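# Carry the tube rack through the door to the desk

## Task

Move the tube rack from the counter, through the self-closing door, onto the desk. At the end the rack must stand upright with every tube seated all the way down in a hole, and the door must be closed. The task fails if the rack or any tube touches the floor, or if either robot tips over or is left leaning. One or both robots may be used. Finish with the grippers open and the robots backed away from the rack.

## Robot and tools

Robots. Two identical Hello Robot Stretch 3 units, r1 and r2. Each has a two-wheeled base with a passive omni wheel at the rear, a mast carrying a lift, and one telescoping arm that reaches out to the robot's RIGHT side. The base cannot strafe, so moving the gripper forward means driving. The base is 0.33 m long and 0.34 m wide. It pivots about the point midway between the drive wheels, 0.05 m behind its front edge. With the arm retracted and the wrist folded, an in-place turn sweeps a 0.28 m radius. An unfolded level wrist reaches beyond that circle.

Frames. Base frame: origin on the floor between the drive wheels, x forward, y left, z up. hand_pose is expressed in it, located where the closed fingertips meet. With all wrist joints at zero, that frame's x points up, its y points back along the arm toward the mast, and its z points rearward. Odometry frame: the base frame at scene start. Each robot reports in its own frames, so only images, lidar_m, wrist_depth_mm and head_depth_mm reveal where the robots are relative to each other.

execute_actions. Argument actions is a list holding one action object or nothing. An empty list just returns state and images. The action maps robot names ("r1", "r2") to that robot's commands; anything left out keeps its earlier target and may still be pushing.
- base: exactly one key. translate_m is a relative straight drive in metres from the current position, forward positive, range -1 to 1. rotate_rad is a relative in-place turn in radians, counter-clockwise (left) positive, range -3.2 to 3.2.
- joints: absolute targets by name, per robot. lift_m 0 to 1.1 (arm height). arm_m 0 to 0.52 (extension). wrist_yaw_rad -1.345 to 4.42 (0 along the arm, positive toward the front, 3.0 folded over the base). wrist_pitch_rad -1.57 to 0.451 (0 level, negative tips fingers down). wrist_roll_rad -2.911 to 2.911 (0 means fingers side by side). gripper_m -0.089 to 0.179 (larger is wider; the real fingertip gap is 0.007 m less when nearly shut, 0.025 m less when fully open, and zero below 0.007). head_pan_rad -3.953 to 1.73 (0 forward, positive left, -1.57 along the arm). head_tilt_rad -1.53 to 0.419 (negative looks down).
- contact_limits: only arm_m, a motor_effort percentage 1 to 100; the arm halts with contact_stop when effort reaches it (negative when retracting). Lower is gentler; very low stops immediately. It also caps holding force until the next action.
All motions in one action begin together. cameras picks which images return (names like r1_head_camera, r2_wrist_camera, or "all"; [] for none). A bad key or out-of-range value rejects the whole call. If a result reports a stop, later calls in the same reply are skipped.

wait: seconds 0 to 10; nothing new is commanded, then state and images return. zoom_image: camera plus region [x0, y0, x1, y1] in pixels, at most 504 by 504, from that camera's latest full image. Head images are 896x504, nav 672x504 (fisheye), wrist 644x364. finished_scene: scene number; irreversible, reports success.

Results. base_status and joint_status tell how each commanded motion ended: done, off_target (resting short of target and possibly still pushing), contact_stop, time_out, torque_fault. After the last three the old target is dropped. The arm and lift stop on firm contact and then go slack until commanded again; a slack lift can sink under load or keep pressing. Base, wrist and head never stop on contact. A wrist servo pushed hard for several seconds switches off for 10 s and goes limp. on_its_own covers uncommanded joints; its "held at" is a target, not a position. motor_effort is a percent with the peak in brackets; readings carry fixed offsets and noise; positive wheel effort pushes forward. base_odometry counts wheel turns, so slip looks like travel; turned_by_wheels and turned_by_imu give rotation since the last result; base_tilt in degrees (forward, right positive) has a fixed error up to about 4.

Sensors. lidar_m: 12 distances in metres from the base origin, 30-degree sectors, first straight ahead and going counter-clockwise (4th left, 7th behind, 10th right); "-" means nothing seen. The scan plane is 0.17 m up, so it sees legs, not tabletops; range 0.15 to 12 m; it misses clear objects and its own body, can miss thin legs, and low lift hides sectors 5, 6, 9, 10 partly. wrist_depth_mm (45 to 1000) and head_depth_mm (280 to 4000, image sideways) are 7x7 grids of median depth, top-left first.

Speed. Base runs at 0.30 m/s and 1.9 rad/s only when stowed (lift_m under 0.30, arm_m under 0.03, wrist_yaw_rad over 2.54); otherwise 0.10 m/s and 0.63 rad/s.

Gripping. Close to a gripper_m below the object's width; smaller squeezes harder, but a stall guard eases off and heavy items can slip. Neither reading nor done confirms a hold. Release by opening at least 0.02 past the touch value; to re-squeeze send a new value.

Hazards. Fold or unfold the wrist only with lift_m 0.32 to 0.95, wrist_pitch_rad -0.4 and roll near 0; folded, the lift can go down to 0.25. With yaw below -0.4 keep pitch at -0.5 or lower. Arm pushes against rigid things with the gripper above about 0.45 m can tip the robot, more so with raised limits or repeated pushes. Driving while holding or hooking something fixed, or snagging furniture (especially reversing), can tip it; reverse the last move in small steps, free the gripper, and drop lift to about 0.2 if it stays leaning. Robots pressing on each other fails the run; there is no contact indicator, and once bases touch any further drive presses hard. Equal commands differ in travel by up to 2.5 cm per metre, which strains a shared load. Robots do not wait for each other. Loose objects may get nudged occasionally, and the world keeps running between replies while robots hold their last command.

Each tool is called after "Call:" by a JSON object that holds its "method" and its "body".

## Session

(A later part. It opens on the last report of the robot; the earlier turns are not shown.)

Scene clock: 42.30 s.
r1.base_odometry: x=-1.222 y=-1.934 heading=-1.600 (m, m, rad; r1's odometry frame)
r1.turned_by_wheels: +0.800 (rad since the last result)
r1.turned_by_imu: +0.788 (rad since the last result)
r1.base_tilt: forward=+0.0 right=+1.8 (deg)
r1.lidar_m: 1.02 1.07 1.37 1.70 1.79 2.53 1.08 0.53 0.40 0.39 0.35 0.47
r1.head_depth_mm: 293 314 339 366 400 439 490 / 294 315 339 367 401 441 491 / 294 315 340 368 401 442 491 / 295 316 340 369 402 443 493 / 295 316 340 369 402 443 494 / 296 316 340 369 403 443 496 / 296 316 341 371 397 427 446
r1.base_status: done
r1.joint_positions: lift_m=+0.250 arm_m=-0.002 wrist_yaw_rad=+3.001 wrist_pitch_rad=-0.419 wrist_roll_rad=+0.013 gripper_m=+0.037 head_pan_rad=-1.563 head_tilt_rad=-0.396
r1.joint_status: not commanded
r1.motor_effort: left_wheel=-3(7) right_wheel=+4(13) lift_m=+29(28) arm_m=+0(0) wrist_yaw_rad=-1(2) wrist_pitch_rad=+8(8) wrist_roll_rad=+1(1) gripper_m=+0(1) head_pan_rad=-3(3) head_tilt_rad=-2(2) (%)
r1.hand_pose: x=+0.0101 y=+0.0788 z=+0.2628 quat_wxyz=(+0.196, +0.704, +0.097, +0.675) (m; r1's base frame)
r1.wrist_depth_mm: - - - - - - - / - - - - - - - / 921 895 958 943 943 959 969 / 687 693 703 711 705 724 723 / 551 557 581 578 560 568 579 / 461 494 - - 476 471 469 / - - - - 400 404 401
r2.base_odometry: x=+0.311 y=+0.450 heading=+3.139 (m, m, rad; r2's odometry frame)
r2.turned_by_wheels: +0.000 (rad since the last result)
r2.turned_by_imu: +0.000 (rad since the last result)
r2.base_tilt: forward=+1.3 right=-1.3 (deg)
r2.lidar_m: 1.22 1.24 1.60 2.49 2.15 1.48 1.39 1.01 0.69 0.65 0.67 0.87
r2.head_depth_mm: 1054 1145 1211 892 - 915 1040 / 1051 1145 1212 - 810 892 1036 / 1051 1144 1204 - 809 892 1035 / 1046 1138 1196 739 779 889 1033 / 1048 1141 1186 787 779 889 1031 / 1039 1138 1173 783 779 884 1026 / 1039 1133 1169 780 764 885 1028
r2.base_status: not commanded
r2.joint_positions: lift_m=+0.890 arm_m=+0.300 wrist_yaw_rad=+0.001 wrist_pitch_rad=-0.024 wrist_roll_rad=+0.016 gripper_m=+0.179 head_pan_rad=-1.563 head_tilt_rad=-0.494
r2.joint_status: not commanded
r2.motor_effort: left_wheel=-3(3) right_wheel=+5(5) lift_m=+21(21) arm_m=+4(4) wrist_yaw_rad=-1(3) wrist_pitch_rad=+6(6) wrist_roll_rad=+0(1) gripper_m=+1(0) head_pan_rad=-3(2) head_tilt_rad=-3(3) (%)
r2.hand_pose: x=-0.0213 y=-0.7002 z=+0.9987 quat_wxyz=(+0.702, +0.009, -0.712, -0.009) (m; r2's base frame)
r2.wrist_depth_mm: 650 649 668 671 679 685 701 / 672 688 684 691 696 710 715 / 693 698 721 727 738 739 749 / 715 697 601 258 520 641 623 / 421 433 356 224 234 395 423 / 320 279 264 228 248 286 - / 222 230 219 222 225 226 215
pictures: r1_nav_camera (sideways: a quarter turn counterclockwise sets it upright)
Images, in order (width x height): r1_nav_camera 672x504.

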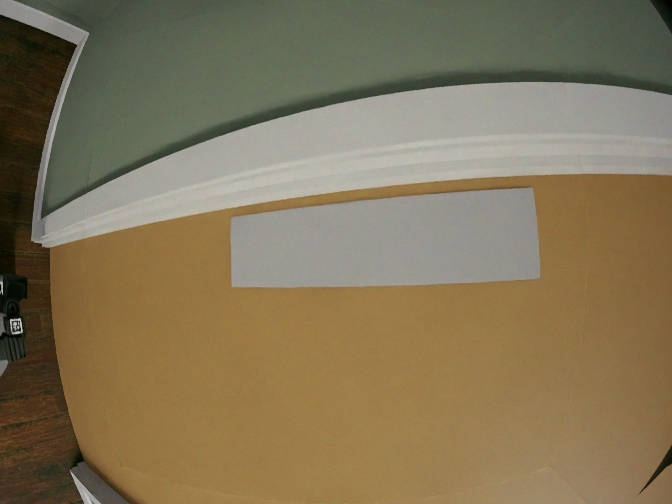

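Call:
{"method": "execute_actions", "body": {"actions": [{"r1":{"base":{"translate_m":-0.08}},"r2":{"joints":{"arm_m":0.38,"lift_m":0.875}}}], "cameras": ["r2_wrist_camera","r2_head_camera"]}}

Scene clock: 44.63 s.
r1.base_odometry: x=-1.219 y=-1.854 heading=-1.600 (m, m, rad; r1's odometry frame)
r1.turned_by_wheels: +0.000 (rad since the last result)
r1.turned_by_imu: +0.000 (rad since the last result)
r1.base_tilt: forward=+0.0 right=+1.8 (deg)
r1.lidar_m: 1.10 1.15 1.40 1.71 1.80 2.53 1.07 0.53 0.39 0.39 0.39 0.47
r1.head_depth_mm: 291 311 336 363 396 435 485 / 291 312 336 364 397 437 485 / 292 312 336 364 397 438 487 / 292 313 338 366 399 439 489 / 293 314 338 367 399 441 488 / 293 314 338 367 400 441 489 / 293 314 338 367 400 440 492
r1.base_status: done
r1.joint_positions: lift_m=+0.250 arm_m=-0.002 wrist_yaw_rad=+3.001 wrist_pitch_rad=-0.418 wrist_roll_rad=+0.013 gripper_m=+0.037 head_pan_rad=-1.563 head_tilt_rad=-0.396
r1.joint_status: not commanded
r1.motor_effort: left_wheel=-3(9) right_wheel=+4(10) lift_m=+28(28) arm_m=+0(0) wrist_yaw_rad=-1(1) wrist_pitch_rad=+9(8) wrist_roll_rad=+0(0) gripper_m=+1(1) head_pan_rad=-3(3) head_tilt_rad=-2(2) (%)
r1.hand_pose: x=+0.0101 y=+0.0788 z=+0.2628 quat_wxyz=(+0.196, +0.704, +0.097, +0.675) (m; r1's base frame)
r1.wrist_depth_mm: - - - - - - - / - - - - - - - / 933 895 931 951 950 959 954 / 692 696 704 719 707 719 712 / 553 556 584 578 569 569 574 / 460 497 - - 477 468 470 / - - - - 401 402 402
r2.base_odometry: x=+0.311 y=+0.450 heading=+3.139 (m, m, rad; r2's odometry frame)
r2.turned_by_wheels: +0.000 (rad since the last result)
r2.turned_by_imu: +0.000 (rad since the last result)
r2.base_tilt: forward=+1.4 right=-1.3 (deg)
r2.lidar_m: 1.22 1.24 1.60 2.48 2.16 1.48 1.39 1.00 0.70 0.65 0.66 0.87
r2.head_depth_mm: 1051 1144 1213 892 - 912 1040 / 1050 1143 1208 - 782 890 1037 / 1048 1142 1209 - 783 888 1034 / 1047 1140 1198 755 779 888 1034 / 1044 1139 1184 787 779 886 1030 / 1040 1132 1178 782 778 886 1028 / 1039 1130 1168 780 763 886 1023
r2.base_status: not commanded
r2.joint_positions: lift_m=+0.875 arm_m=+0.380 wrist_yaw_rad=+0.001 wrist_pitch_rad=-0.024 wrist_roll_rad=+0.016 gripper_m=+0.179 head_pan_rad=-1.563 head_tilt_rad=-0.494
r2.joint_status: all done
r2.motor_effort: left_wheel=-3(3) right_wheel=+5(4) lift_m=+21(23) arm_m=+4(4) wrist_yaw_rad=+0(1) wrist_pitch_rad=+7(6) wrist_roll_rad=+0(0) gripper_m=+0(0) head_pan_rad=-2(3) head_tilt_rad=-3(3) (%)
r2.hand_pose: x=-0.0213 y=-0.7802 z=+0.9837 quat_wxyz=(+0.702, +0.009, -0.712, -0.009) (m; r2's base frame)
r2.wrist_depth_mm: 581 580 590 599 602 612 617 / 595 600 610 619 623 637 639 / 616 632 630 636 644 658 668 / 632 639 99 178 126 579 568 / 382 376 98 177 157 358 380 / 287 241 105 137 134 157 - / 201 203 103 150 141 186 194
pictures: r2_head_camera (sideways: a quarter turn clockwise sets it upright), r2_wrist_camera
Images, in order (width x height): r2_head_camera 896x504, r2_wrist_camera 644x364.

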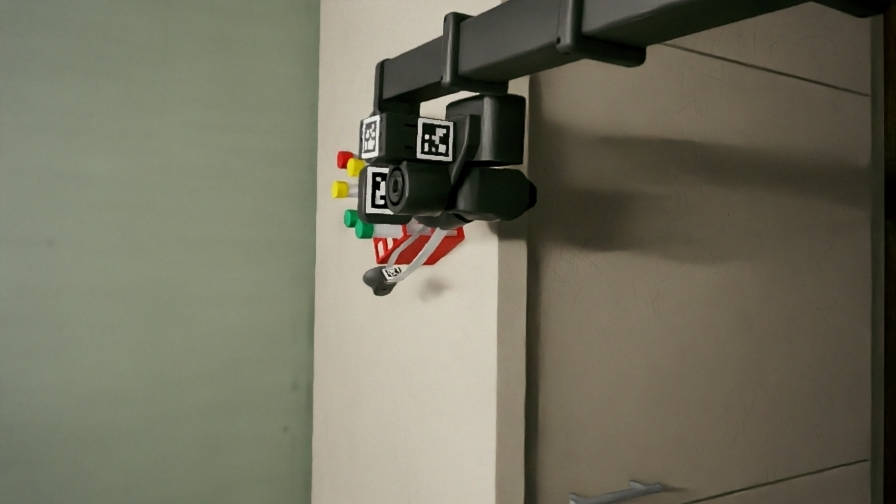

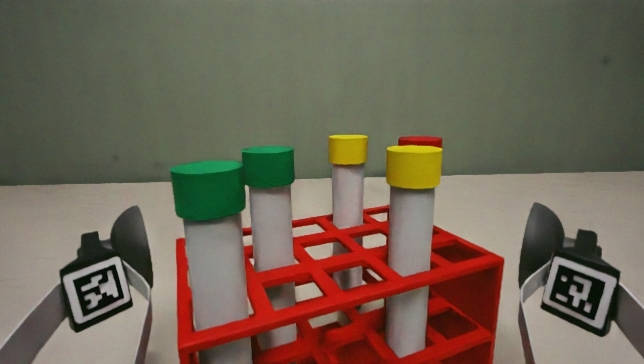

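A bit far in; back 2 cm and grip, then lift.

Call:
{"method": "execute_actions", "body": {"actions": [{"r2":{"joints":{"arm_m":0.36}}}], "cameras": []}}

Call:
{"method": "execute_actions", "body": {"actions": [{"r2":{"joints":{"gripper_m":0.10}}}], "cameras": ["r2_wrist_camera"]}}

Call:
{"method": "execute_actions", "body": {"actions": [{"r2":{"joints":{"lift_m":0.95}}}], "cameras": ["r2_wrist_camera"]}}

Scene clock: 46.13 s.
r1.base_odometry: x=-1.219 y=-1.854 heading=-1.600 (m, m, rad; r1's odometry frame)
r1.turned_by_wheels: +0.000 (rad since the last result)
r1.turned_by_imu: +0.000 (rad since the last result)
r1.base_tilt: forward=+0.2 right=+1.9 (deg)
r1.lidar_m: 1.10 1.15 1.41 1.71 1.80 2.54 1.07 0.53 0.40 0.38 0.39 0.46
r1.head_depth_mm: 290 311 335 363 397 435 484 / 291 312 336 364 398 437 485 / 291 313 337 364 397 438 487 / 292 313 338 365 399 439 488 / 292 314 338 366 400 441 489 / 293 314 339 367 400 441 491 / 293 314 338 367 400 440 494
r1.base_status: not commanded
r1.joint_positions: lift_m=+0.250 arm_m=-0.002 wrist_yaw_rad=+3.001 wrist_pitch_rad=-0.418 wrist_roll_rad=+0.013 gripper_m=+0.037 head_pan_rad=-1.563 head_tilt_rad=-0.396
r1.joint_status: not commanded
r1.motor_effort: left_wheel=-3(3) right_wheel=+5(4) lift_m=+29(28) arm_m=+0(0) wrist_yaw_rad=-2(1) wrist_pitch_rad=+9(8) wrist_roll_rad=+0(1) gripper_m=+1(1) head_pan_rad=-3(3) head_tilt_rad=-2(2) (%)
r1.hand_pose: x=+0.0101 y=+0.0788 z=+0.2628 quat_wxyz=(+0.196, +0.704, +0.097, +0.675) (m; r1's base frame)
r1.wrist_depth_mm: - - - - - - - / - - - - - - - / 921 899 929 950 975 982 972 / 690 700 703 718 700 711 719 / 546 549 588 575 566 564 570 / 456 491 - - 477 470 473 / - - - - 398 404 405
r2.base_odometry: x=+0.311 y=+0.450 heading=+3.139 (m, m, rad; r2's odometry frame)
r2.turned_by_wheels: +0.000 (rad since the last result)
r2.turned_by_imu: +0.000 (rad since the last result)
r2.base_tilt: forward=+1.5 right=-1.4 (deg)
r2.lidar_m: 1.22 1.24 1.60 2.49 2.16 1.48 1.39 1.00 0.69 0.65 0.67 0.87
r2.head_depth_mm: 1052 1148 1212 891 - 910 1041 / 1052 1145 1207 - 797 893 1035 / 1050 1142 1205 - 795 887 1036 / 1046 1141 1195 743 780 887 1031 / 1047 1136 1185 787 777 886 1031 / 1043 1134 1176 785 779 884 1028 / 1040 1136 1171 780 764 882 1025
r2.base_status: not commanded
r2.joint_positions: lift_m=+0.875 arm_m=+0.360 wrist_yaw_rad=+0.001 wrist_pitch_rad=-0.024 wrist_roll_rad=+0.016 gripper_m=+0.179 head_pan_rad=-1.563 head_tilt_rad=-0.494
r2.joint_status: all done
r2.motor_effort: left_wheel=-2(3) right_wheel=+4(5) lift_m=+21(21) arm_m=-4(7) wrist_yaw_rad=-1(1) wrist_pitch_rad=+6(6) wrist_roll_rad=+0(0) gripper_m=+0(0) head_pan_rad=-3(2) head_tilt_rad=-3(3) (%)
r2.hand_pose: x=-0.0213 y=-0.7609 z=+0.9837 quat_wxyz=(+0.702, +0.009, -0.712, -0.009) (m; r2's base frame)
r2.wrist_depth_mm: 600 597 610 618 615 625 627 / 611 622 633 638 650 654 658 / 635 643 650 656 662 671 685 / 653 626 113 197 468 578 563 / 380 392 123 168 152 360 383 / 285 253 122 163 177 233 - / 200 208 142 163 168 202 194
pictures: none
No camera images: the call's "cameras" was empty. Leave "cameras" out to get every camera's image.

Scene clock: 47.60 s.
r1.base_odometry: x=-1.219 y=-1.854 heading=-1.600 (m, m, rad; r1's odometry frame)
r1.turned_by_wheels: +0.000 (rad since the last result)
r1.turned_by_imu: +0.000 (rad since the last result)
r1.base_tilt: forward=+0.0 right=+2.0 (deg)
r1.lidar_m: 1.10 1.15 1.40 1.71 1.79 2.53 1.07 0.52 0.40 0.39 0.39 0.47
r1.head_depth_mm: 291 311 336 363 396 437 484 / 291 312 336 364 397 436 485 / 291 312 336 364 398 438 486 / 292 313 337 365 399 440 489 / 292 314 338 366 400 439 492 / 293 314 338 367 400 441 491 / 293 314 338 367 400 441 492
r1.base_status: not commanded
r1.joint_positions: lift_m=+0.250 arm_m=-0.002 wrist_yaw_rad=+3.001 wrist_pitch_rad=-0.418 wrist_roll_rad=+0.013 gripper_m=+0.037 head_pan_rad=-1.563 head_tilt_rad=-0.396
r1.joint_status: not commanded
r1.motor_effort: left_wheel=-3(4) right_wheel=+4(4) lift_m=+28(28) arm_m=+0(0) wrist_yaw_rad=-1(1) wrist_pitch_rad=+8(8) wrist_roll_rad=+1(0) gripper_m=+1(1) head_pan_rad=-3(3) head_tilt_rad=-2(2) (%)
r1.hand_pose: x=+0.0101 y=+0.0788 z=+0.2628 quat_wxyz=(+0.196, +0.704, +0.097, +0.675) (m; r1's base frame)
r1.wrist_depth_mm: - - - - - - - / - - - - - - - / 937 908 917 946 947 964 987 / 695 686 701 711 706 720 723 / 553 555 578 578 570 574 569 / 460 494 - - 480 470 474 / - - - - 396 402 401
r2.base_odometry: x=+0.311 y=+0.450 heading=+3.139 (m, m, rad; r2's odometry frame)
r2.turned_by_wheels: +0.000 (rad since the last result)
r2.turned_by_imu: +0.000 (rad since the last result)
r2.base_tilt: forward=+1.4 right=-1.4 (deg)
r2.lidar_m: 1.22 1.24 1.60 2.49 2.16 1.49 1.39 1.00 0.70 0.65 0.67 0.87
r2.head_depth_mm: 1061 1149 1215 889 - 910 1041 / 1053 1142 1213 - 797 892 1036 / 1048 1139 1201 - 794 893 1035 / 1046 1140 1193 756 781 889 1035 / 1042 1140 1187 787 779 886 1029 / 1043 1140 1175 782 778 888 1029 / 1041 1131 1164 782 764 884 1026
r2.base_status: not commanded
r2.joint_positions: lift_m=+0.875 arm_m=+0.360 wrist_yaw_rad=+0.000 wrist_pitch_rad=-0.023 wrist_roll_rad=+0.016 gripper_m=+0.100 head_pan_rad=-1.563 head_tilt_rad=-0.494
r2.joint_status: all done
r2.motor_effort: left_wheel=-3(3) right_wheel=+4(5) lift_m=+21(21) arm_m=-4(4) wrist_yaw_rad=-1(2) wrist_pitch_rad=+6(6) wrist_roll_rad=+0(0) gripper_m=-1(99) head_pan_rad=-2(1) head_tilt_rad=-3(2) (%)
r2.hand_pose: x=-0.0214 y=-0.7609 z=+0.9838 quat_wxyz=(+0.702, +0.009, -0.712, -0.009) (m; r2's base frame)
r2.wrist_depth_mm: 597 606 605 608 621 634 641 / 617 629 630 637 640 647 652 / 645 641 648 659 235 683 688 / 643 629 612 595 209 574 566 / 377 374 385 203 176 356 357 / 271 270 257 207 182 265 258 / 209 208 207 202 190 203 202
pictures: r2_wrist_camera
Images, in order (width x height): r2_wrist_camera 644x364.

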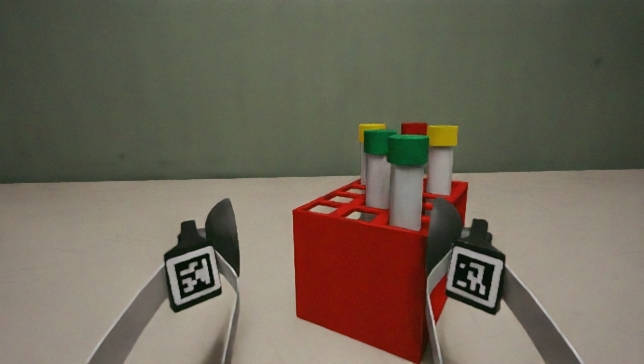

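Scene clock: 49.10 s.
r1.base_odometry: x=-1.219 y=-1.854 heading=-1.600 (m, m, rad; r1's odometry frame)
r1.turned_by_wheels: +0.000 (rad since the last result)
r1.turned_by_imu: +0.000 (rad since the last result)
r1.base_tilt: forward=+0.1 right=+1.9 (deg)
r1.lidar_m: 1.10 1.15 1.41 1.71 1.79 2.54 1.07 0.53 0.40 0.39 0.39 0.46
r1.head_depth_mm: 291 311 335 363 396 435 484 / 291 312 336 364 397 437 485 / 292 312 336 365 398 438 487 / 292 313 337 366 399 439 488 / 293 314 338 366 400 440 491 / 293 315 339 367 401 439 491 / 293 314 338 367 400 440 493
r1.base_status: not commanded
r1.joint_positions: lift_m=+0.250 arm_m=-0.002 wrist_yaw_rad=+3.001 wrist_pitch_rad=-0.418 wrist_roll_rad=+0.013 gripper_m=+0.037 head_pan_rad=-1.563 head_tilt_rad=-0.396
r1.joint_status: not commanded
r1.motor_effort: left_wheel=-4(2) right_wheel=+4(4) lift_m=+29(29) arm_m=+0(0) wrist_yaw_rad=-1(1) wrist_pitch_rad=+8(8) wrist_roll_rad=+1(0) gripper_m=+1(0) head_pan_rad=-3(3) head_tilt_rad=-1(2) (%)
r1.hand_pose: x=+0.0101 y=+0.0788 z=+0.2628 quat_wxyz=(+0.196, +0.704, +0.097, +0.675) (m; r1's base frame)
r1.wrist_depth_mm: - - - - - - - / - - - - - - - / 909 905 926 942 969 967 972 / 685 694 714 710 705 721 725 / 555 556 590 578 561 566 578 / 462 497 - - 477 470 471 / - - - - 396 399 401
r2.base_odometry: x=+0.311 y=+0.450 heading=+3.139 (m, m, rad; r2's odometry frame)
r2.turned_by_wheels: +0.000 (rad since the last result)
r2.turned_by_imu: +0.000 (rad since the last result)
r2.base_tilt: forward=+1.4 right=-1.4 (deg)
r2.lidar_m: 1.22 1.24 1.60 2.49 2.16 1.48 1.39 1.00 0.69 0.65 0.67 0.87
r2.head_depth_mm: 1053 1152 1229 747 790 896 1039 / 1053 1142 1208 728 785 890 1036 / 1048 1143 - 724 781 892 1036 / 1045 1139 1202 790 782 889 1033 / 1043 1136 1184 787 779 888 1031 / 1040 1131 1177 783 780 886 1026 / 1038 1134 1168 780 765 884 1029
r2.base_status: not commanded
r2.joint_positions: lift_m=+0.950 arm_m=+0.360 wrist_yaw_rad=+0.000 wrist_pitch_rad=-0.023 wrist_roll_rad=+0.016 gripper_m=+0.100 head_pan_rad=-1.563 head_tilt_rad=-0.494
r2.joint_status: all done
r2.motor_effort: left_wheel=-3(3) right_wheel=+4(4) lift_m=+26(30) arm_m=-3(3) wrist_yaw_rad=-1(1) wrist_pitch_rad=+6(6) wrist_roll_rad=+0(0) gripper_m=-1(0) head_pan_rad=-4(3) head_tilt_rad=-3(3) (%)
r2.hand_pose: x=-0.0214 y=-0.7609 z=+1.0585 quat_wxyz=(+0.702, +0.009, -0.712, -0.009) (m; r2's base frame)
r2.wrist_depth_mm: 594 604 606 607 626 628 644 / 615 628 627 640 645 651 664 / 639 644 649 651 670 680 673 / 659 664 678 681 693 706 716 / 579 571 584 567 283 546 544 / 410 415 394 380 193 409 395 / 321 319 317 223 198 310 310
pictures: r2_wrist_camera
Images, in order (width x height): r2_wrist_camera 644x364.

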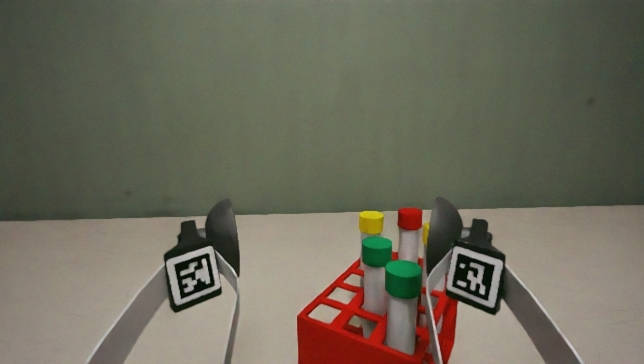

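Call:
{"method": "execute_actions", "body": {"actions": [{"r2":{"joints":{"gripper_m":0.179,"arm_m":0.2,"head_tilt_rad":-0.6}}}], "cameras": ["r2_wrist_camera","r2_head_camera"]}}

Scene clock: 51.97 s.
r1.base_odometry: x=-1.219 y=-1.854 heading=-1.600 (m, m, rad; r1's odometry frame)
r1.turned_by_wheels: +0.000 (rad since the last result)
r1.turned_by_imu: +0.000 (rad since the last result)
r1.base_tilt: forward=+0.1 right=+2.0 (deg)
r1.lidar_m: 1.09 1.15 1.41 1.71 1.79 2.53 1.07 0.53 0.40 0.39 0.39 0.46
r1.head_depth_mm: 291 311 335 362 395 436 483 / 291 312 336 364 397 437 484 / 291 312 336 365 398 438 486 / 292 313 338 365 399 439 488 / 293 313 338 366 399 440 490 / 293 314 339 367 400 441 492 / 294 314 338 367 399 441 493
r1.base_status: not commanded
r1.joint_positions: lift_m=+0.250 arm_m=-0.002 wrist_yaw_rad=+3.001 wrist_pitch_rad=-0.418 wrist_roll_rad=+0.013 gripper_m=+0.037 head_pan_rad=-1.563 head_tilt_rad=-0.396
r1.joint_status: not commanded
r1.motor_effort: left_wheel=-3(3) right_wheel=+4(4) lift_m=+29(28) arm_m=+0(0) wrist_yaw_rad=-2(1) wrist_pitch_rad=+8(8) wrist_roll_rad=+1(0) gripper_m=+0(1) head_pan_rad=-3(3) head_tilt_rad=-2(1) (%)
r1.hand_pose: x=+0.0101 y=+0.0788 z=+0.2628 quat_wxyz=(+0.196, +0.704, +0.097, +0.675) (m; r1's base frame)
r1.wrist_depth_mm: - - - - - - - / - - - - - - - / 923 895 952 948 964 985 985 / 681 701 700 711 708 720 728 / 555 557 584 581 569 567 579 / 462 490 - - 477 474 474 / - - - - 404 401 401
r2.base_odometry: x=+0.311 y=+0.450 heading=+3.139 (m, m, rad; r2's odometry frame)
r2.turned_by_wheels: +0.000 (rad since the last result)
r2.turned_by_imu: +0.000 (rad since the last result)
r2.base_tilt: forward=+1.4 right=-1.3 (deg)
r2.lidar_m: 1.22 1.24 1.61 2.49 2.15 1.49 1.39 1.00 0.69 0.65 0.67 0.87
r2.head_depth_mm: 1054 1170 1079 - 877 1020 1204 / 1058 1166 - - 874 1017 1209 / 1053 1164 - - 875 1016 1198 / 1051 1165 967 755 856 1012 1199 / 1048 1157 916 753 851 1010 1196 / 1045 1156 911 751 854 1009 1195 / 1042 1150 904 748 852 1010 1189
r2.base_status: not commanded
r2.joint_positions: lift_m=+0.950 arm_m=+0.200 wrist_yaw_rad=+0.000 wrist_pitch_rad=-0.023 wrist_roll_rad=+0.016 gripper_m=+0.179 head_pan_rad=-1.563 head_tilt_rad=-0.592
r2.joint_status: all done
r2.motor_effort: left_wheel=-3(3) right_wheel=+4(4) lift_m=+27(26) arm_m=-4(7) wrist_yaw_rad=+0(0) wrist_pitch_rad=+6(6) wrist_roll_rad=+0(1) gripper_m=+0(99) head_pan_rad=-3(2) head_tilt_rad=-4(12) (%)
r2.hand_pose: x=-0.0214 y=-0.6009 z=+1.0585 quat_wxyz=(+0.702, +0.009, -0.712, -0.009) (m; r2's base frame)
r2.wrist_depth_mm: 743 747 762 765 759 775 789 / 762 768 782 779 798 806 814 / 780 802 811 814 834 830 842 / 828 816 824 829 845 868 857 / 587 602 572 456 451 553 583 / 440 388 411 381 381 396 - / 309 321 316 314 314 312 298
pictures: r2_head_camera (sideways: a quarter turn clockwise sets it upright), r2_wrist_camera
Images, in order (width x height): r2_head_camera 896x504, r2_wrist_camera 644x364.

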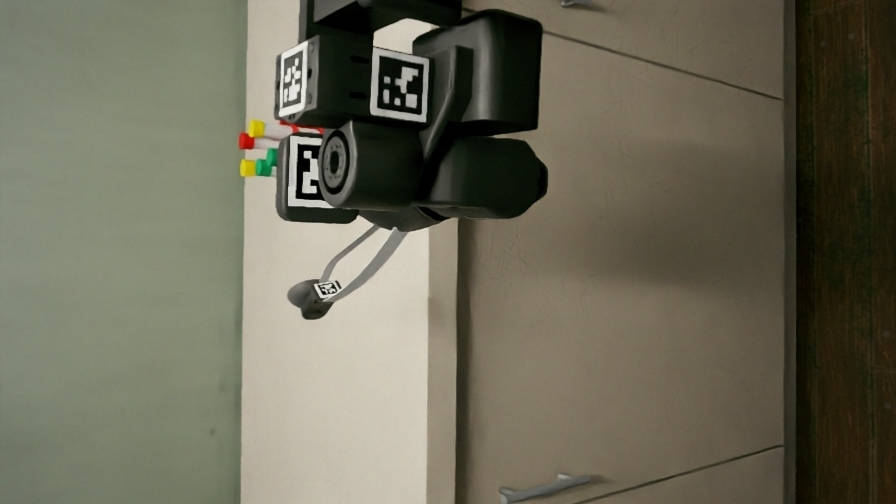

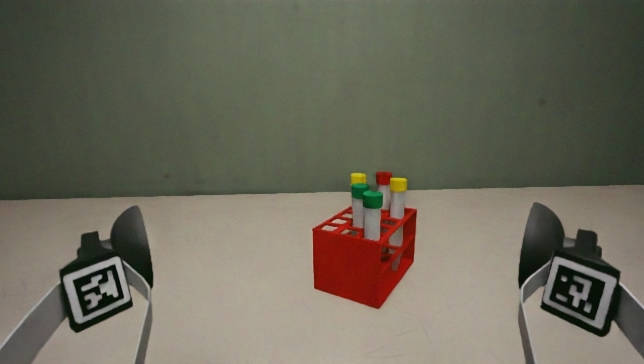

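Call:
{"method": "execute_actions", "body": {"actions": [{"r2":{"base":{"translate_m":0.06},"joints":{"wrist_yaw_rad":-0.4,"lift_m":0.875,"arm_m":0.25}}}], "cameras": ["r2_wrist_camera"]}}

Call:
{"method": "execute_actions", "body": {"actions": [{"r2":{"joints":{"arm_m":0.4}}}], "cameras": ["r2_wrist_camera","r2_nav_camera"]}}

Scene clock: 54.50 s.
r1.base_odometry: x=-1.219 y=-1.854 heading=-1.600 (m, m, rad; r1's odometry frame)
r1.turned_by_wheels: +0.000 (rad since the last result)
r1.turned_by_imu: +0.000 (rad since the last result)
r1.base_tilt: forward=+0.0 right=+1.9 (deg)
r1.lidar_m: 1.10 1.15 1.41 1.71 1.80 2.54 1.07 0.53 0.40 0.38 0.39 0.46
r1.head_depth_mm: 291 311 335 363 396 435 484 / 291 312 336 364 396 436 485 / 292 313 337 365 398 438 486 / 292 313 337 365 399 438 488 / 293 313 338 366 399 440 491 / 293 315 339 367 400 440 491 / 294 314 338 367 400 442 491
r1.base_status: not commanded
r1.joint_positions: lift_m=+0.250 arm_m=-0.002 wrist_yaw_rad=+3.001 wrist_pitch_rad=-0.418 wrist_roll_rad=+0.013 gripper_m=+0.037 head_pan_rad=-1.563 head_tilt_rad=-0.396
r1.joint_status: not commanded
r1.motor_effort: left_wheel=-4(3) right_wheel=+4(4) lift_m=+29(28) arm_m=+0(0) wrist_yaw_rad=-1(1) wrist_pitch_rad=+9(8) wrist_roll_rad=+0(0) gripper_m=+1(1) head_pan_rad=-3(3) head_tilt_rad=-2(1) (%)
r1.hand_pose: x=+0.0101 y=+0.0788 z=+0.2628 quat_wxyz=(+0.196, +0.704, +0.097, +0.675) (m; r1's base frame)
r1.wrist_depth_mm: - - - - - - - / - - - - - - - / 928 894 935 951 956 975 966 / 699 692 712 702 704 715 725 / 550 550 580 572 570 572 565 / 458 498 - - 478 474 473 / - - - - 399 403 402
r2.base_odometry: x=+0.250 y=+0.450 heading=+3.139 (m, m, rad; r2's odometry frame)
r2.turned_by_wheels: +0.000 (rad since the last result)
r2.turned_by_imu: -0.001 (rad since the last result)
r2.base_tilt: forward=+1.4 right=-1.4 (deg)
r2.lidar_m: 1.16 1.18 1.52 2.50 2.24 1.55 1.45 1.00 0.69 0.65 0.66 0.86
r2.head_depth_mm: 1054 1166 935 - 873 1039 1206 / 1054 1166 789 - 893 1011 1206 / 1049 1160 974 - 889 1007 1204 / 1047 1157 919 750 851 1003 1199 / 1042 1157 913 749 847 1004 1193 / 1042 1159 911 747 845 1003 1195 / 1042 1153 907 747 846 1000 1193
r2.base_status: done
r2.joint_positions: lift_m=+0.875 arm_m=+0.250 wrist_yaw_rad=-0.398 wrist_pitch_rad=-0.023 wrist_roll_rad=+0.016 gripper_m=+0.179 head_pan_rad=-1.563 head_tilt_rad=-0.592
r2.joint_status: all done
r2.motor_effort: left_wheel=-3(3) right_wheel=+3(9) lift_m=+21(23) arm_m=+4(8) wrist_yaw_rad=-2(1) wrist_pitch_rad=+6(6) wrist_roll_rad=+1(0) gripper_m=+0(0) head_pan_rad=-3(2) head_tilt_rad=-3(3) (%)
r2.hand_pose: x=-0.1206 y=-0.6302 z=+0.9838 quat_wxyz=(+0.686, -0.133, -0.700, -0.147) (m; r2's base frame)
r2.wrist_depth_mm: 594 653 708 800 913 - - / 608 668 730 821 938 - - / 620 678 737 836 963 - - / 613 639 302 476 591 587 573 / 383 395 309 362 365 360 385 / 288 255 266 263 262 261 - / 202 209 207 206 226 298 384
pictures: r2_wrist_camera
Images, in order (width x height): r2_wrist_camera 644x364.

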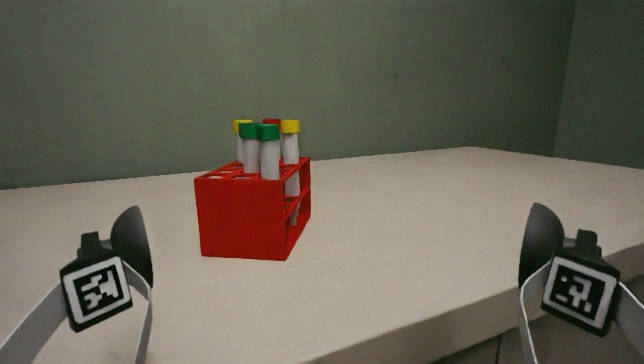

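Scene clock: 56.87 s.
r1.base_odometry: x=-1.219 y=-1.854 heading=-1.600 (m, m, rad; r1's odometry frame)
r1.turned_by_wheels: +0.000 (rad since the last result)
r1.turned_by_imu: +0.000 (rad since the last result)
r1.base_tilt: forward=+0.2 right=+1.9 (deg)
r1.lidar_m: 1.10 1.15 1.41 1.71 1.80 2.52 1.07 0.53 0.40 0.39 0.39 0.46
r1.head_depth_mm: 291 311 335 363 395 436 484 / 291 312 336 363 396 436 485 / 292 312 337 365 397 437 486 / 292 313 337 365 398 439 488 / 292 313 338 366 400 440 489 / 293 314 338 367 400 439 490 / 294 314 338 366 401 441 492
r1.base_status: not commanded
r1.joint_positions: lift_m=+0.250 arm_m=-0.002 wrist_yaw_rad=+3.001 wrist_pitch_rad=-0.418 wrist_roll_rad=+0.013 gripper_m=+0.037 head_pan_rad=-1.563 head_tilt_rad=-0.396
r1.joint_status: not commanded
r1.motor_effort: left_wheel=-3(3) right_wheel=+4(4) lift_m=+29(28) arm_m=+0(0) wrist_yaw_rad=-1(0) wrist_pitch_rad=+8(8) wrist_roll_rad=+0(0) gripper_m=+0(0) head_pan_rad=-3(3) head_tilt_rad=-2(1) (%)
r1.hand_pose: x=+0.0101 y=+0.0788 z=+0.2628 quat_wxyz=(+0.196, +0.704, +0.097, +0.675) (m; r1's base frame)
r1.wrist_depth_mm: - - - - - - - / - - - - - - - / 919 902 934 944 958 971 978 / 699 696 707 708 707 729 718 / 553 555 584 577 562 574 570 / 464 494 - - 479 472 472 / - - - - 403 403 404
r2.base_odometry: x=+0.250 y=+0.450 heading=+3.139 (m, m, rad; r2's odometry frame)
r2.turned_by_wheels: +0.000 (rad since the last result)
r2.turned_by_imu: +0.000 (rad since the last result)
r2.base_tilt: forward=+1.4 right=-1.3 (deg)
r2.lidar_m: 1.16 1.18 1.52 2.49 2.24 1.55 1.45 1.00 0.69 0.65 0.66 0.87
r2.head_depth_mm: 1053 1165 1016 - 882 1022 1208 / 1050 1160 790 764 852 1011 1201 / 1046 1160 - 765 849 1007 1200 / 1050 1154 917 749 846 1006 1196 / 1047 1153 913 750 849 1005 1198 / 1039 1153 911 748 846 1007 1198 / 1041 1150 907 748 847 1000 1192
r2.base_status: not commanded
r2.joint_positions: lift_m=+0.875 arm_m=+0.400 wrist_yaw_rad=-0.399 wrist_pitch_rad=-0.023 wrist_roll_rad=+0.016 gripper_m=+0.179 head_pan_rad=-1.563 head_tilt_rad=-0.592
r2.joint_status: all done
r2.motor_effort: left_wheel=-3(3) right_wheel=+4(4) lift_m=+21(21) arm_m=+4(8) wrist_yaw_rad=-1(2) wrist_pitch_rad=+6(6) wrist_roll_rad=+1(0) gripper_m=+0(0) head_pan_rad=-2(1) head_tilt_rad=-3(4) (%)
r2.hand_pose: x=-0.1208 y=-0.7801 z=+0.9838 quat_wxyz=(+0.686, -0.133, -0.700, -0.148) (m; r2's base frame)
r2.wrist_depth_mm: 473 523 585 653 741 856 - / 492 539 595 672 755 894 - / 496 553 600 247 793 940 - / 510 550 595 181 590 585 575 / 382 393 186 158 363 360 381 / 288 252 166 159 261 260 - / 200 208 174 166 204 204 194
pictures: r2_nav_camera (sideways: a quarter turn counterclockwise sets it upright), r2_wrist_camera
Images, in order (width x height): r2_nav_camera 672x504, r2_wrist_camera 644x364.

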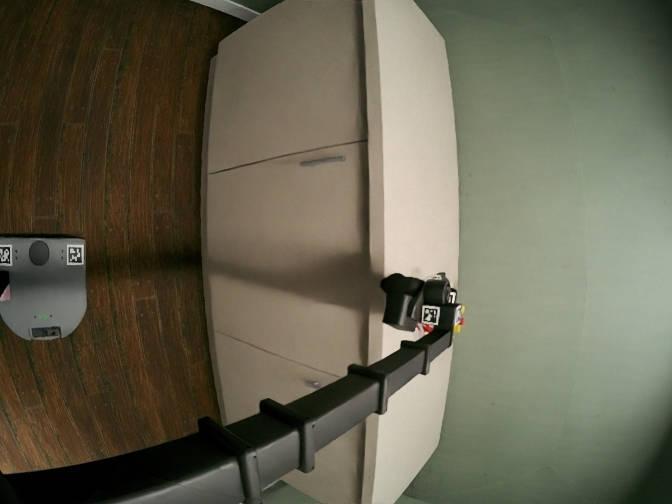

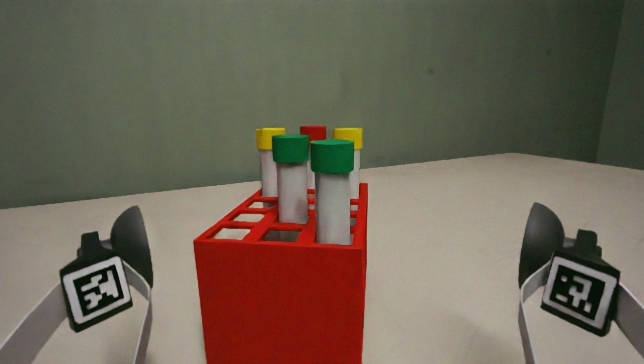

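Call:
{"method": "execute_actions", "body": {"actions": [{"r2":{"joints":{"arm_m":0.46}}}], "cameras": ["r2_wrist_camera"]}}

Call:
{"method": "execute_actions", "body": {"actions": [{"r2":{"joints":{"gripper_m":0.06}}}], "cameras": ["r2_wrist_camera"]}}

Call:
{"method": "execute_actions", "body": {"actions": [{"r2":{"joints":{"lift_m":0.94}},"r1":{"joints":{"arm_m":0.52},"contact_limits":{"arm_m":34}}}], "cameras": ["r2_wrist_camera","r1_nav_camera"]}}

Scene clock: 59.33 s.
r1.base_odometry: x=-1.219 y=-1.854 heading=-1.600 (m, m, rad; r1's odometry frame)
r1.turned_by_wheels: +0.000 (rad since the last result)
r1.turned_by_imu: +0.000 (rad since the last result)
r1.base_tilt: forward=+0.1 right=+1.9 (deg)
r1.lidar_m: 1.10 1.15 1.41 1.71 1.79 2.53 1.07 0.53 0.40 0.38 0.39 0.46
r1.head_depth_mm: 291 311 335 363 395 435 485 / 291 312 336 364 397 436 484 / 291 313 337 365 398 437 487 / 292 313 337 365 398 439 488 / 293 313 338 366 399 440 489 / 293 315 339 367 401 440 491 / 293 314 338 366 400 441 494
r1.base_status: not commanded
r1.joint_positions: lift_m=+0.250 arm_m=-0.002 wrist_yaw_rad=+3.001 wrist_pitch_rad=-0.418 wrist_roll_rad=+0.013 gripper_m=+0.037 head_pan_rad=-1.563 head_tilt_rad=-0.396
r1.joint_status: not commanded
r1.motor_effort: left_wheel=-3(3) right_wheel=+4(4) lift_m=+28(29) arm_m=+0(0) wrist_yaw_rad=-1(1) wrist_pitch_rad=+8(8) wrist_roll_rad=+0(1) gripper_m=+0(0) head_pan_rad=-3(3) head_tilt_rad=-1(1) (%)
r1.hand_pose: x=+0.0101 y=+0.0788 z=+0.2628 quat_wxyz=(+0.196, +0.704, +0.097, +0.675) (m; r1's base frame)
r1.wrist_depth_mm: - - - - - - - / - - - - - - - / 927 907 942 962 961 971 973 / 690 692 711 704 715 709 722 / 553 556 579 580 560 563 569 / 461 490 - - 482 475 471 / - - - - 402 400 404
r2.base_odometry: x=+0.250 y=+0.450 heading=+3.139 (m, m, rad; r2's odometry frame)
r2.turned_by_wheels: +0.000 (rad since the last result)
r2.turned_by_imu: +0.000 (rad since the last result)
r2.base_tilt: forward=+1.4 right=-1.4 (deg)
r2.lidar_m: 1.16 1.18 1.52 2.50 2.24 1.54 1.45 1.00 0.69 0.65 0.66 0.86
r2.head_depth_mm: 1052 1165 1017 - 870 1010 1199 / 1053 1160 - 751 851 1008 1199 / 1046 1160 - 749 850 1010 1201 / 1046 1159 916 749 849 1007 1200 / 1044 1156 913 748 849 1006 1198 / 1040 1149 909 748 845 1005 1193 / 1041 1150 905 748 845 1001 1191
r2.base_status: not commanded
r2.joint_positions: lift_m=+0.875 arm_m=+0.460 wrist_yaw_rad=-0.399 wrist_pitch_rad=-0.023 wrist_roll_rad=+0.016 gripper_m=+0.179 head_pan_rad=-1.563 head_tilt_rad=-0.592
r2.joint_status: all done
r2.motor_effort: left_wheel=-3(3) right_wheel=+4(4) lift_m=+21(21) arm_m=+4(5) wrist_yaw_rad=-1(0) wrist_pitch_rad=+6(6) wrist_roll_rad=+0(0) gripper_m=+1(0) head_pan_rad=-2(2) head_tilt_rad=-4(4) (%)
r2.hand_pose: x=-0.1208 y=-0.8401 z=+0.9838 quat_wxyz=(+0.686, -0.133, -0.700, -0.148) (m; r2's base frame)
r2.wrist_depth_mm: 434 474 520 582 665 770 904 / 445 490 537 612 687 796 960 / 455 499 549 598 712 858 - / 465 510 550 128 96 590 570 / 380 391 369 146 101 361 380 / 287 254 238 132 106 259 - / 201 208 110 104 100 203 194
pictures: r2_wrist_camera
Images, in order (width x height): r2_wrist_camera 644x364.

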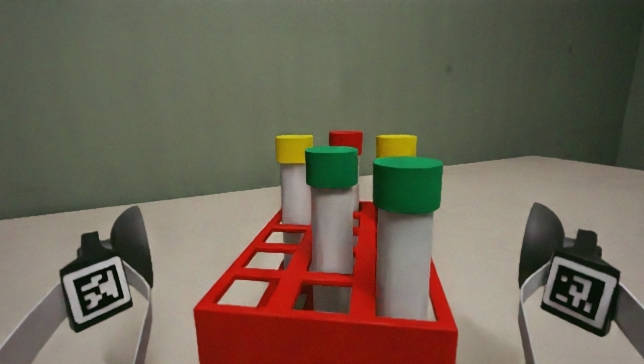

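Scene clock: 61.00 s.
r1.base_odometry: x=-1.219 y=-1.854 heading=-1.600 (m, m, rad; r1's odometry frame)
r1.turned_by_wheels: +0.000 (rad since the last result)
r1.turned_by_imu: +0.000 (rad since the last result)
r1.base_tilt: forward=+0.1 right=+1.9 (deg)
r1.lidar_m: 1.09 1.15 1.41 1.71 1.79 2.53 1.07 0.53 0.40 0.39 0.39 0.47
r1.head_depth_mm: 291 311 335 363 396 436 484 / 291 312 336 364 396 436 485 / 291 313 337 365 398 438 486 / 292 313 337 365 398 439 489 / 293 314 338 366 399 440 490 / 293 314 339 367 401 441 491 / 293 314 338 367 400 440 492
r1.base_status: not commanded
r1.joint_positions: lift_m=+0.250 arm_m=-0.002 wrist_yaw_rad=+3.001 wrist_pitch_rad=-0.418 wrist_roll_rad=+0.013 gripper_m=+0.037 head_pan_rad=-1.563 head_tilt_rad=-0.396
r1.joint_status: not commanded
r1.motor_effort: left_wheel=-3(3) right_wheel=+4(4) lift_m=+28(29) arm_m=+0(0) wrist_yaw_rad=-1(1) wrist_pitch_rad=+8(9) wrist_roll_rad=+1(1) gripper_m=+1(0) head_pan_rad=-3(3) head_tilt_rad=-2(2) (%)
r1.hand_pose: x=+0.0101 y=+0.0788 z=+0.2628 quat_wxyz=(+0.196, +0.704, +0.097, +0.675) (m; r1's base frame)
r1.wrist_depth_mm: - - - - - - - / - - - - - - - / 942 902 957 953 977 966 972 / 689 702 702 712 711 717 729 / 552 551 593 579 573 567 572 / 463 492 - - 478 470 475 / - - - - 402 403 403
r2.base_odometry: x=+0.251 y=+0.450 heading=+3.139 (m, m, rad; r2's odometry frame)
r2.turned_by_wheels: +0.000 (rad since the last result)
r2.turned_by_imu: +0.000 (rad since the last result)
r2.base_tilt: forward=+1.3 right=-1.4 (deg)
r2.lidar_m: 1.16 1.18 1.53 2.49 2.23 1.55 1.45 1.00 0.69 0.65 0.66 0.86
r2.head_depth_mm: 1049 1162 934 - 877 1011 1206 / 1050 1163 - 754 851 1010 1204 / 1049 1163 - 751 850 1008 1205 / 1045 1161 921 750 848 1005 1198 / 1046 1156 914 750 849 1004 1199 / 1041 1155 911 747 847 1000 1190 / 1040 1149 904 747 845 1001 1192
r2.base_status: not commanded
r2.joint_positions: lift_m=+0.875 arm_m=+0.460 wrist_yaw_rad=-0.400 wrist_pitch_rad=-0.023 wrist_roll_rad=+0.016 gripper_m=+0.061 head_pan_rad=-1.563 head_tilt_rad=-0.593
r2.joint_status: all done
r2.motor_effort: left_wheel=-3(3) right_wheel=+4(5) lift_m=+21(22) arm_m=+4(4) wrist_yaw_rad=+0(1) wrist_pitch_rad=+6(6) wrist_roll_rad=+0(0) gripper_m=-21(99) head_pan_rad=-1(3) head_tilt_rad=-3(4) (%)
r2.hand_pose: x=-0.1210 y=-0.8401 z=+0.9838 quat_wxyz=(+0.686, -0.133, -0.700, -0.148) (m; r2's base frame)
r2.wrist_depth_mm: 437 467 526 589 672 766 915 / 446 481 542 613 705 807 973 / 461 496 555 611 678 836 - / 467 503 563 147 170 586 575 / 377 374 370 148 163 373 356 / 271 284 137 123 127 - 257 / 208 208 146 121 137 204 203
pictures: r2_wrist_camera
Images, in order (width x height): r2_wrist_camera 644x364.

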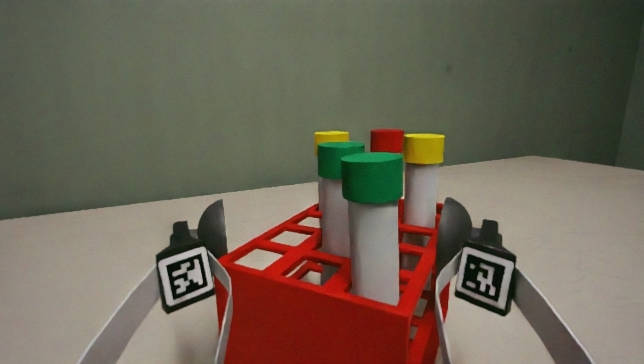

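Scene clock: 66.00 s.
r1.base_odometry: x=-1.219 y=-1.854 heading=-1.599 (m, m, rad; r1's odometry frame)
r1.turned_by_wheels: +0.001 (rad since the last result)
r1.turned_by_imu: -0.002 (rad since the last result)
r1.base_tilt: forward=+0.0 right=+1.8 (deg)
r1.lidar_m: 1.10 1.15 1.41 1.71 1.79 2.53 1.08 0.66 0.64 0.68 0.39 0.46
r1.head_depth_mm: 516 546 580 617 661 713 773 / 543 577 618 659 710 771 841 / 577 613 656 707 767 833 909 / 612 655 704 762 832 910 1005 / 654 699 757 828 911 1017 1159 / 2557 2769 2939 3087 2262 1684 1347 / 2552 2709 2866 2882 2235 1678 1343
r1.base_status: not commanded
r1.joint_positions: lift_m=+0.250 arm_m=+0.517 wrist_yaw_rad=+3.002 wrist_pitch_rad=-0.418 wrist_roll_rad=+0.013 gripper_m=+0.037 head_pan_rad=-1.563 head_tilt_rad=-0.397
r1.joint_status: all done
joint sent to its limit — the command would take r1.arm_m past its upper limit, so that joint was sent only as far as its limit.
r1.motor_effort: left_wheel=+0(16) right_wheel=-13(21) lift_m=+35(36) arm_m=+12(29) wrist_yaw_rad=-2(80) wrist_pitch_rad=+8(10) wrist_roll_rad=+0(0) gripper_m=+2(0) head_pan_rad=-3(3) head_tilt_rad=-1(2) (%)
r1.contact_limits: arm_m 34 (drawing in: default 15, maximum 25; extending or still: default 21, maximum 34)
r1.hand_pose: x=+0.0099 y=-0.4394 z=+0.2626 quat_wxyz=(+0.196, +0.704, +0.097, +0.675) (m; r1's base frame)
r1.wrist_depth_mm: - - - - - - 234 / - - - - - - 234 / 937 985 - 947 970 970 225 / 705 686 - 725 715 687 231 / 558 532 - 562 572 352 241 / 458 462 483 469 478 338 243 / 393 393 396 398 402 343 262
r2.base_odometry: x=+0.251 y=+0.450 heading=+3.139 (m, m, rad; r2's odometry frame)
r2.turned_by_wheels: +0.000 (rad since the last result)
r2.turned_by_imu: -0.001 (rad since the last result)
r2.base_tilt: forward=+1.5 right=-1.3 (deg)
r2.lidar_m: 1.16 1.18 1.53 2.49 1.75 1.55 1.45 0.99 0.69 0.65 0.66 0.86
r2.head_depth_mm: 1050 1148 - 751 853 1016 1203 / 1048 1126 840 750 851 1010 1204 / 1045 1134 831 749 850 1005 1205 / 1047 1157 917 750 850 1007 1202 / 1045 1157 912 748 849 1003 1204 / 1041 1152 909 748 847 1007 1196 / 1034 1146 910 747 846 999 1191
r2.base_status: not commanded
r2.joint_positions: lift_m=+0.940 arm_m=+0.460 wrist_yaw_rad=-0.400 wrist_pitch_rad=-0.027 wrist_roll_rad=+0.016 gripper_m=+0.061 head_pan_rad=-1.563 head_tilt_rad=-0.593
r2.joint_status: all done
r2.motor_effort: left_wheel=-3(3) right_wheel=+5(4) lift_m=+27(28) arm_m=+4(4) wrist_yaw_rad=-1(1) wrist_pitch_rad=+7(7) wrist_roll_rad=+0(0) gripper_m=-21(20) head_pan_rad=-1(3) head_tilt_rad=-4(4) (%)
r2.hand_pose: x=-0.1209 y=-0.8400 z=+1.0474 quat_wxyz=(+0.686, -0.132, -0.700, -0.149) (m; r2's base frame)
r2.wrist_depth_mm: 435 471 522 585 666 773 904 / 444 479 542 610 697 822 971 / 454 504 550 608 691 841 - / 469 511 580 146 171 820 - / 475 514 524 149 163 535 511 / 391 407 136 122 119 - 372 / 304 299 146 121 137 293 293
pictures: r1_nav_camera (sideways: a quarter turn counterclockwise sets it upright), r2_wrist_camera
Images, in order (width x height): r1_nav_camera 672x504, r2_wrist_camera 644x364.

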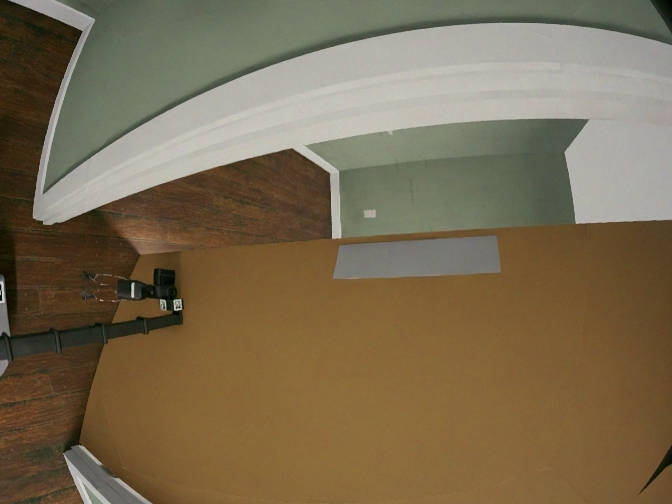

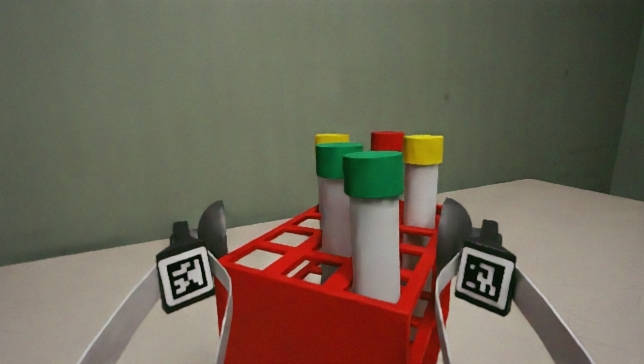

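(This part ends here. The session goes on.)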